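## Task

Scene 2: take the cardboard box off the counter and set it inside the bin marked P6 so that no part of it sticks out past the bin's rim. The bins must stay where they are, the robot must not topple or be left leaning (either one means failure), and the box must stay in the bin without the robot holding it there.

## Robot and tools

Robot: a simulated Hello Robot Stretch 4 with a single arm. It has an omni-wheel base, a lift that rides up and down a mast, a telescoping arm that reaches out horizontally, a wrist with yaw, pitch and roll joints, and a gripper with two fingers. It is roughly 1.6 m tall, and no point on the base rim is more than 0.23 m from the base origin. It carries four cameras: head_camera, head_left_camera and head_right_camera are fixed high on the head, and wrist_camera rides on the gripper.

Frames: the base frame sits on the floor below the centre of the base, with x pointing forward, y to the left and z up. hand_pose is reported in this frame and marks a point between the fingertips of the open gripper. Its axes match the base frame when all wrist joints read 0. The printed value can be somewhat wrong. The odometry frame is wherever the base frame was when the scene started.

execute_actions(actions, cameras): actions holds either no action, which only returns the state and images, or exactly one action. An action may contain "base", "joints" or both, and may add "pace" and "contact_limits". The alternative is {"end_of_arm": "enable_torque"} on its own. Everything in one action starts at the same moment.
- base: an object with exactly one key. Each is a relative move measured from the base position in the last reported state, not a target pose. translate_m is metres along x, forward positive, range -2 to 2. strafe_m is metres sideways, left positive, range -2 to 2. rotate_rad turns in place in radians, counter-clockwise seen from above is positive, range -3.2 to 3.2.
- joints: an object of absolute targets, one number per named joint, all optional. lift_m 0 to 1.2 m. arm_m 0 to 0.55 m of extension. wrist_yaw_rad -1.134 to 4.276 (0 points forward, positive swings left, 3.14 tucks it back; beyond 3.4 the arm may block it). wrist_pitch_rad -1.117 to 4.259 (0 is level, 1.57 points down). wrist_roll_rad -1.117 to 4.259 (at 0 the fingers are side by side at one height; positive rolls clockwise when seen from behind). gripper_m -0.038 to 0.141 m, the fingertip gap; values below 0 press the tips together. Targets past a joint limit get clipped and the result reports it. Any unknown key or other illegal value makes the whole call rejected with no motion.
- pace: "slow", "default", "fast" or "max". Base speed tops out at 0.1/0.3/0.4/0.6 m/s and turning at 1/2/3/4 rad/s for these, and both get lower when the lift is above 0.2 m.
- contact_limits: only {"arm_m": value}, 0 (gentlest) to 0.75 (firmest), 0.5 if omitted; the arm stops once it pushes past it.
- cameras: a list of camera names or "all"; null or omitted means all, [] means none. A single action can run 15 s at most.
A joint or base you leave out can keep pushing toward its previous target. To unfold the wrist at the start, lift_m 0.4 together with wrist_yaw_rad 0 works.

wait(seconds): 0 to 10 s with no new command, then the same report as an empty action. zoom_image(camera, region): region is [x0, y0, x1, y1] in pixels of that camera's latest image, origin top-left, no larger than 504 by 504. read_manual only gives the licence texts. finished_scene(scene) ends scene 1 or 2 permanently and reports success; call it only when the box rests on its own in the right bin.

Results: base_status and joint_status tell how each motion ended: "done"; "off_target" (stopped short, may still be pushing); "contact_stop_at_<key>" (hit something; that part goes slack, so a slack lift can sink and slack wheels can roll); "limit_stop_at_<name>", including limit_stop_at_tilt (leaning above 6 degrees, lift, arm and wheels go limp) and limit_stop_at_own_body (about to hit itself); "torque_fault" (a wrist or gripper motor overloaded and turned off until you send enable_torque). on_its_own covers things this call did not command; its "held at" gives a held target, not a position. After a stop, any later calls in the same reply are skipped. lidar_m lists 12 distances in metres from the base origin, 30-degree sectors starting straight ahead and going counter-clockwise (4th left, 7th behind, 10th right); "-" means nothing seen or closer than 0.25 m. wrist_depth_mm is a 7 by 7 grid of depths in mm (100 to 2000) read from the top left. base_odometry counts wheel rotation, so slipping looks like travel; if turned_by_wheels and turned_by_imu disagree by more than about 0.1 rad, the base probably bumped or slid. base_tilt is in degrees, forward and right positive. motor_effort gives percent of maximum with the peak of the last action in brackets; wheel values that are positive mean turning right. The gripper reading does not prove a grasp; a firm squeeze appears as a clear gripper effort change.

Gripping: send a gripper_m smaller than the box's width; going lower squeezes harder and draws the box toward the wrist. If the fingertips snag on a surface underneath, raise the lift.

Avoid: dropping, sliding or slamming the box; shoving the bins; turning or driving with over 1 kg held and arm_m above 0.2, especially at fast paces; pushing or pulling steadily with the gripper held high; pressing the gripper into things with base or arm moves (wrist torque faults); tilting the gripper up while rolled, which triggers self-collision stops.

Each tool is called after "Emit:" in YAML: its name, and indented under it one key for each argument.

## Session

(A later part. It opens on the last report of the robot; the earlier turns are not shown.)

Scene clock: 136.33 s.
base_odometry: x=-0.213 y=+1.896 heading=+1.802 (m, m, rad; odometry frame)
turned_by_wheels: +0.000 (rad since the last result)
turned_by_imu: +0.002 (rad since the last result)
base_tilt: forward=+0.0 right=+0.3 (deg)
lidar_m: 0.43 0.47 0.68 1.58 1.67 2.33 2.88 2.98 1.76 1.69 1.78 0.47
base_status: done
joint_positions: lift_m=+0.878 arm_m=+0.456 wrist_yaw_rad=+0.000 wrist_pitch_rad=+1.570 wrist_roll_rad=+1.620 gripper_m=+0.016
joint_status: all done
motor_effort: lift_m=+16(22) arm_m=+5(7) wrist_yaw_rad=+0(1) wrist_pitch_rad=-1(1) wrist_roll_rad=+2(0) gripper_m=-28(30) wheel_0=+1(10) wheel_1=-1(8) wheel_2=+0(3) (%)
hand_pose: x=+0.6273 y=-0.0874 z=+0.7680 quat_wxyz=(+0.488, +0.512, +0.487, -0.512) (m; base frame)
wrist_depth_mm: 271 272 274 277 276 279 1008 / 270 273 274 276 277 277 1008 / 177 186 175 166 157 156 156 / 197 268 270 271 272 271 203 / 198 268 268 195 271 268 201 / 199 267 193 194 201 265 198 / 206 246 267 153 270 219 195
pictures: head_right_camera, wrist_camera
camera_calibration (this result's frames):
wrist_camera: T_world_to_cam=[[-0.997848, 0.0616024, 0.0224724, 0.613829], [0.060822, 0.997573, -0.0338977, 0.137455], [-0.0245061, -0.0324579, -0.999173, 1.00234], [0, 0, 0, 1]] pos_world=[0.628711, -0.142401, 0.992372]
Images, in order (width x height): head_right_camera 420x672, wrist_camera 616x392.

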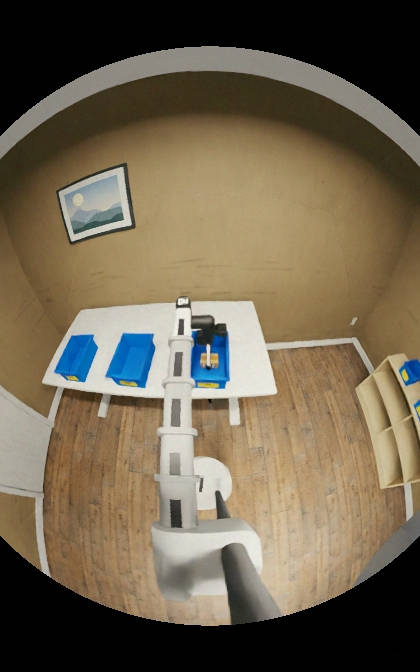

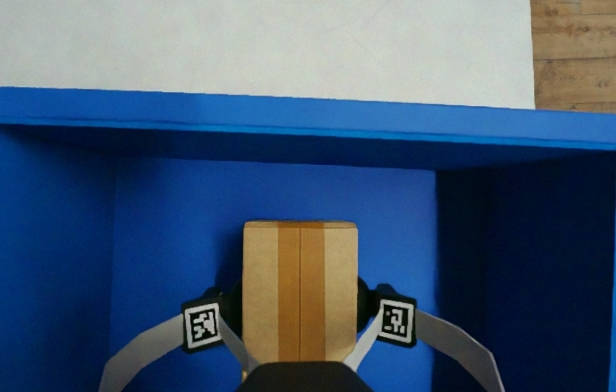

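Emit:
execute_actions:
  actions:
    - {"joints": {"lift_m": 0.871}, "pace": "slow"}
  cameras: []

Emit:
execute_actions:
  actions:
    - {"joints": {"gripper_m": 0.09}, "pace": "slow"}
  cameras: ["wrist_camera"]

Emit:
execute_actions:
  actions:
    - {"joints": {"lift_m": 1.05}, "pace": "fast"}
  cameras: ["wrist_camera", "head_right_camera"]

Scene clock: 140.63 s.
base_odometry: x=-0.213 y=+1.896 heading=+1.802 (m, m, rad; odometry frame)
turned_by_wheels: +0.000 (rad since the last result)
turned_by_imu: +0.001 (rad since the last result)
base_tilt: forward=+0.1 right=+0.2 (deg)
lidar_m: 0.44 0.48 0.70 1.56 1.66 2.35 2.87 2.98 1.76 1.69 1.79 0.47
base_status: not commanded
joint_positions: lift_m=+0.871 arm_m=+0.456 wrist_yaw_rad=+0.000 wrist_pitch_rad=+1.570 wrist_roll_rad=+1.620 gripper_m=+0.016
joint_status: all done
motor_effort: lift_m=+16(15) arm_m=+5(5) wrist_yaw_rad=+0(0) wrist_pitch_rad=-2(2) wrist_roll_rad=+0(1) gripper_m=-28(27) wheel_0=+1(1) wheel_1=-1(1) wheel_2=+0(0) (%)
hand_pose: x=+0.6273 y=-0.0874 z=+0.7611 quat_wxyz=(+0.488, +0.512, +0.487, -0.512) (m; base frame)
wrist_depth_mm: 265 266 267 268 270 272 1025 / 146 266 267 267 271 270 991 / 177 186 176 166 157 149 150 / 198 262 262 264 265 264 203 / 199 262 263 194 264 264 200 / 200 259 193 194 200 265 198 / 206 246 259 152 263 220 196
pictures: none
No camera images: the call's "cameras" was empty. Leave "cameras" out to get every camera's image.

Scene clock: 143.57 s.
base_odometry: x=-0.213 y=+1.896 heading=+1.802 (m, m, rad; odometry frame)
turned_by_wheels: +0.000 (rad since the last result)
turned_by_imu: +0.001 (rad since the last result)
base_tilt: forward=+0.1 right=+0.2 (deg)
lidar_m: 0.44 0.47 0.67 1.57 1.66 2.33 2.86 2.99 1.77 1.70 1.79 0.47
base_status: not commanded
joint_positions: lift_m=+0.871 arm_m=+0.456 wrist_yaw_rad=+0.000 wrist_pitch_rad=+1.570 wrist_roll_rad=+1.620 gripper_m=+0.090
joint_status: all done
motor_effort: lift_m=+16(16) arm_m=+5(5) wrist_yaw_rad=+0(2) wrist_pitch_rad=-1(1) wrist_roll_rad=+0(0) gripper_m=-3(28) wheel_0=+1(1) wheel_1=-1(1) wheel_2=+0(0) (%)
hand_pose: x=+0.6273 y=-0.0874 z=+0.7611 quat_wxyz=(+0.488, +0.512, +0.487, -0.512) (m; base frame)
wrist_depth_mm: 265 266 267 267 270 272 991 / 146 266 268 268 270 270 1025 / 177 185 175 166 157 149 149 / 197 262 263 263 265 266 202 / 198 262 263 213 263 265 200 / 200 259 212 213 205 265 197 / 206 259 260 125 263 233 195
pictures: wrist_camera
camera_calibration (this result's frames):
wrist_camera: T_world_to_cam=[[-0.997848, 0.0616025, 0.0224726, 0.613987], [0.0608221, 0.997573, -0.0338977, 0.137218], [-0.0245062, -0.0324579, -0.999173, 0.995355], [0, 0, 0, 1]] pos_world=[0.628712, -0.142401, 0.985385]
Images, in order (width x height): wrist_camera 616x392.

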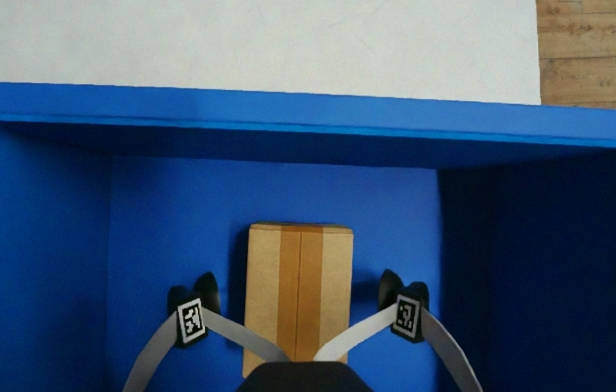

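Scene clock: 145.03 s.
base_odometry: x=-0.213 y=+1.896 heading=+1.802 (m, m, rad; odometry frame)
turned_by_wheels: +0.000 (rad since the last result)
turned_by_imu: +0.000 (rad since the last result)
base_tilt: forward=+0.1 right=+0.2 (deg)
lidar_m: 0.44 0.46 0.68 1.58 1.66 2.31 2.88 2.97 1.77 1.69 1.79 0.46
base_status: not commanded
joint_positions: lift_m=+1.050 arm_m=+0.456 wrist_yaw_rad=+0.000 wrist_pitch_rad=+1.570 wrist_roll_rad=+1.620 gripper_m=+0.090
joint_status: all done
motor_effort: lift_m=+23(23) arm_m=+5(5) wrist_yaw_rad=+0(1) wrist_pitch_rad=-1(1) wrist_roll_rad=-1(3) gripper_m=-2(2) wheel_0=+1(1) wheel_1=-1(1) wheel_2=+0(0) (%)
hand_pose: x=+0.6273 y=-0.0874 z=+0.9394 quat_wxyz=(+0.488, +0.512, +0.487, -0.512) (m; base frame)
wrist_depth_mm: 442 445 449 449 452 1182 1182 / 439 442 445 445 452 1182 1182 / 439 442 439 449 449 1182 1182 / 436 379 439 436 442 960 976 / 436 387 439 392 442 931 946 / 436 357 217 436 204 960 960 / 436 338 320 125 334 1160 1160
pictures: head_right_camera, wrist_camera
camera_calibration (this result's frames):
wrist_camera: T_world_to_cam=[[-0.997848, 0.0616026, 0.0224733, 0.609982], [0.0608222, 0.997573, -0.0338977, 0.143265], [-0.0245069, -0.0324579, -0.999173, 1.17359], [0, 0, 0, 1]] pos_world=[0.628716, -0.142401, 1.16376]
Images, in order (width x height): head_right_camera 420x672, wrist_camera 616x392.

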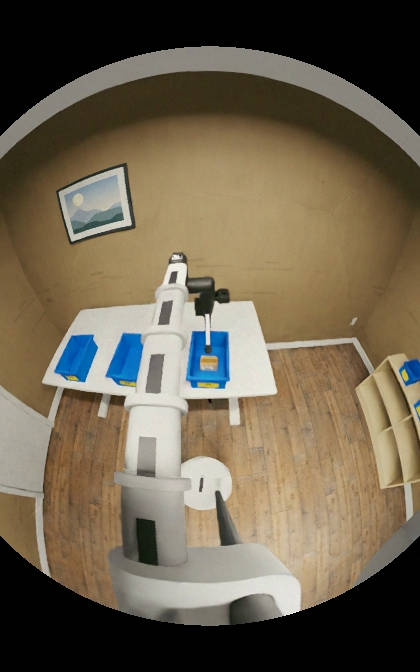

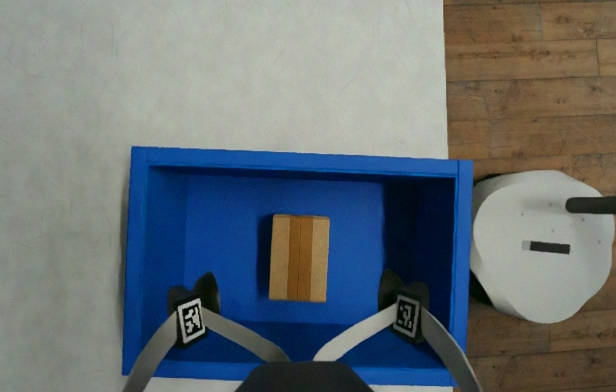

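The box is sitting inside the P6 bin, and the gripper is clear above it.

Emit:
finished_scene:
  scene: 2

The scene is finished: the task was done.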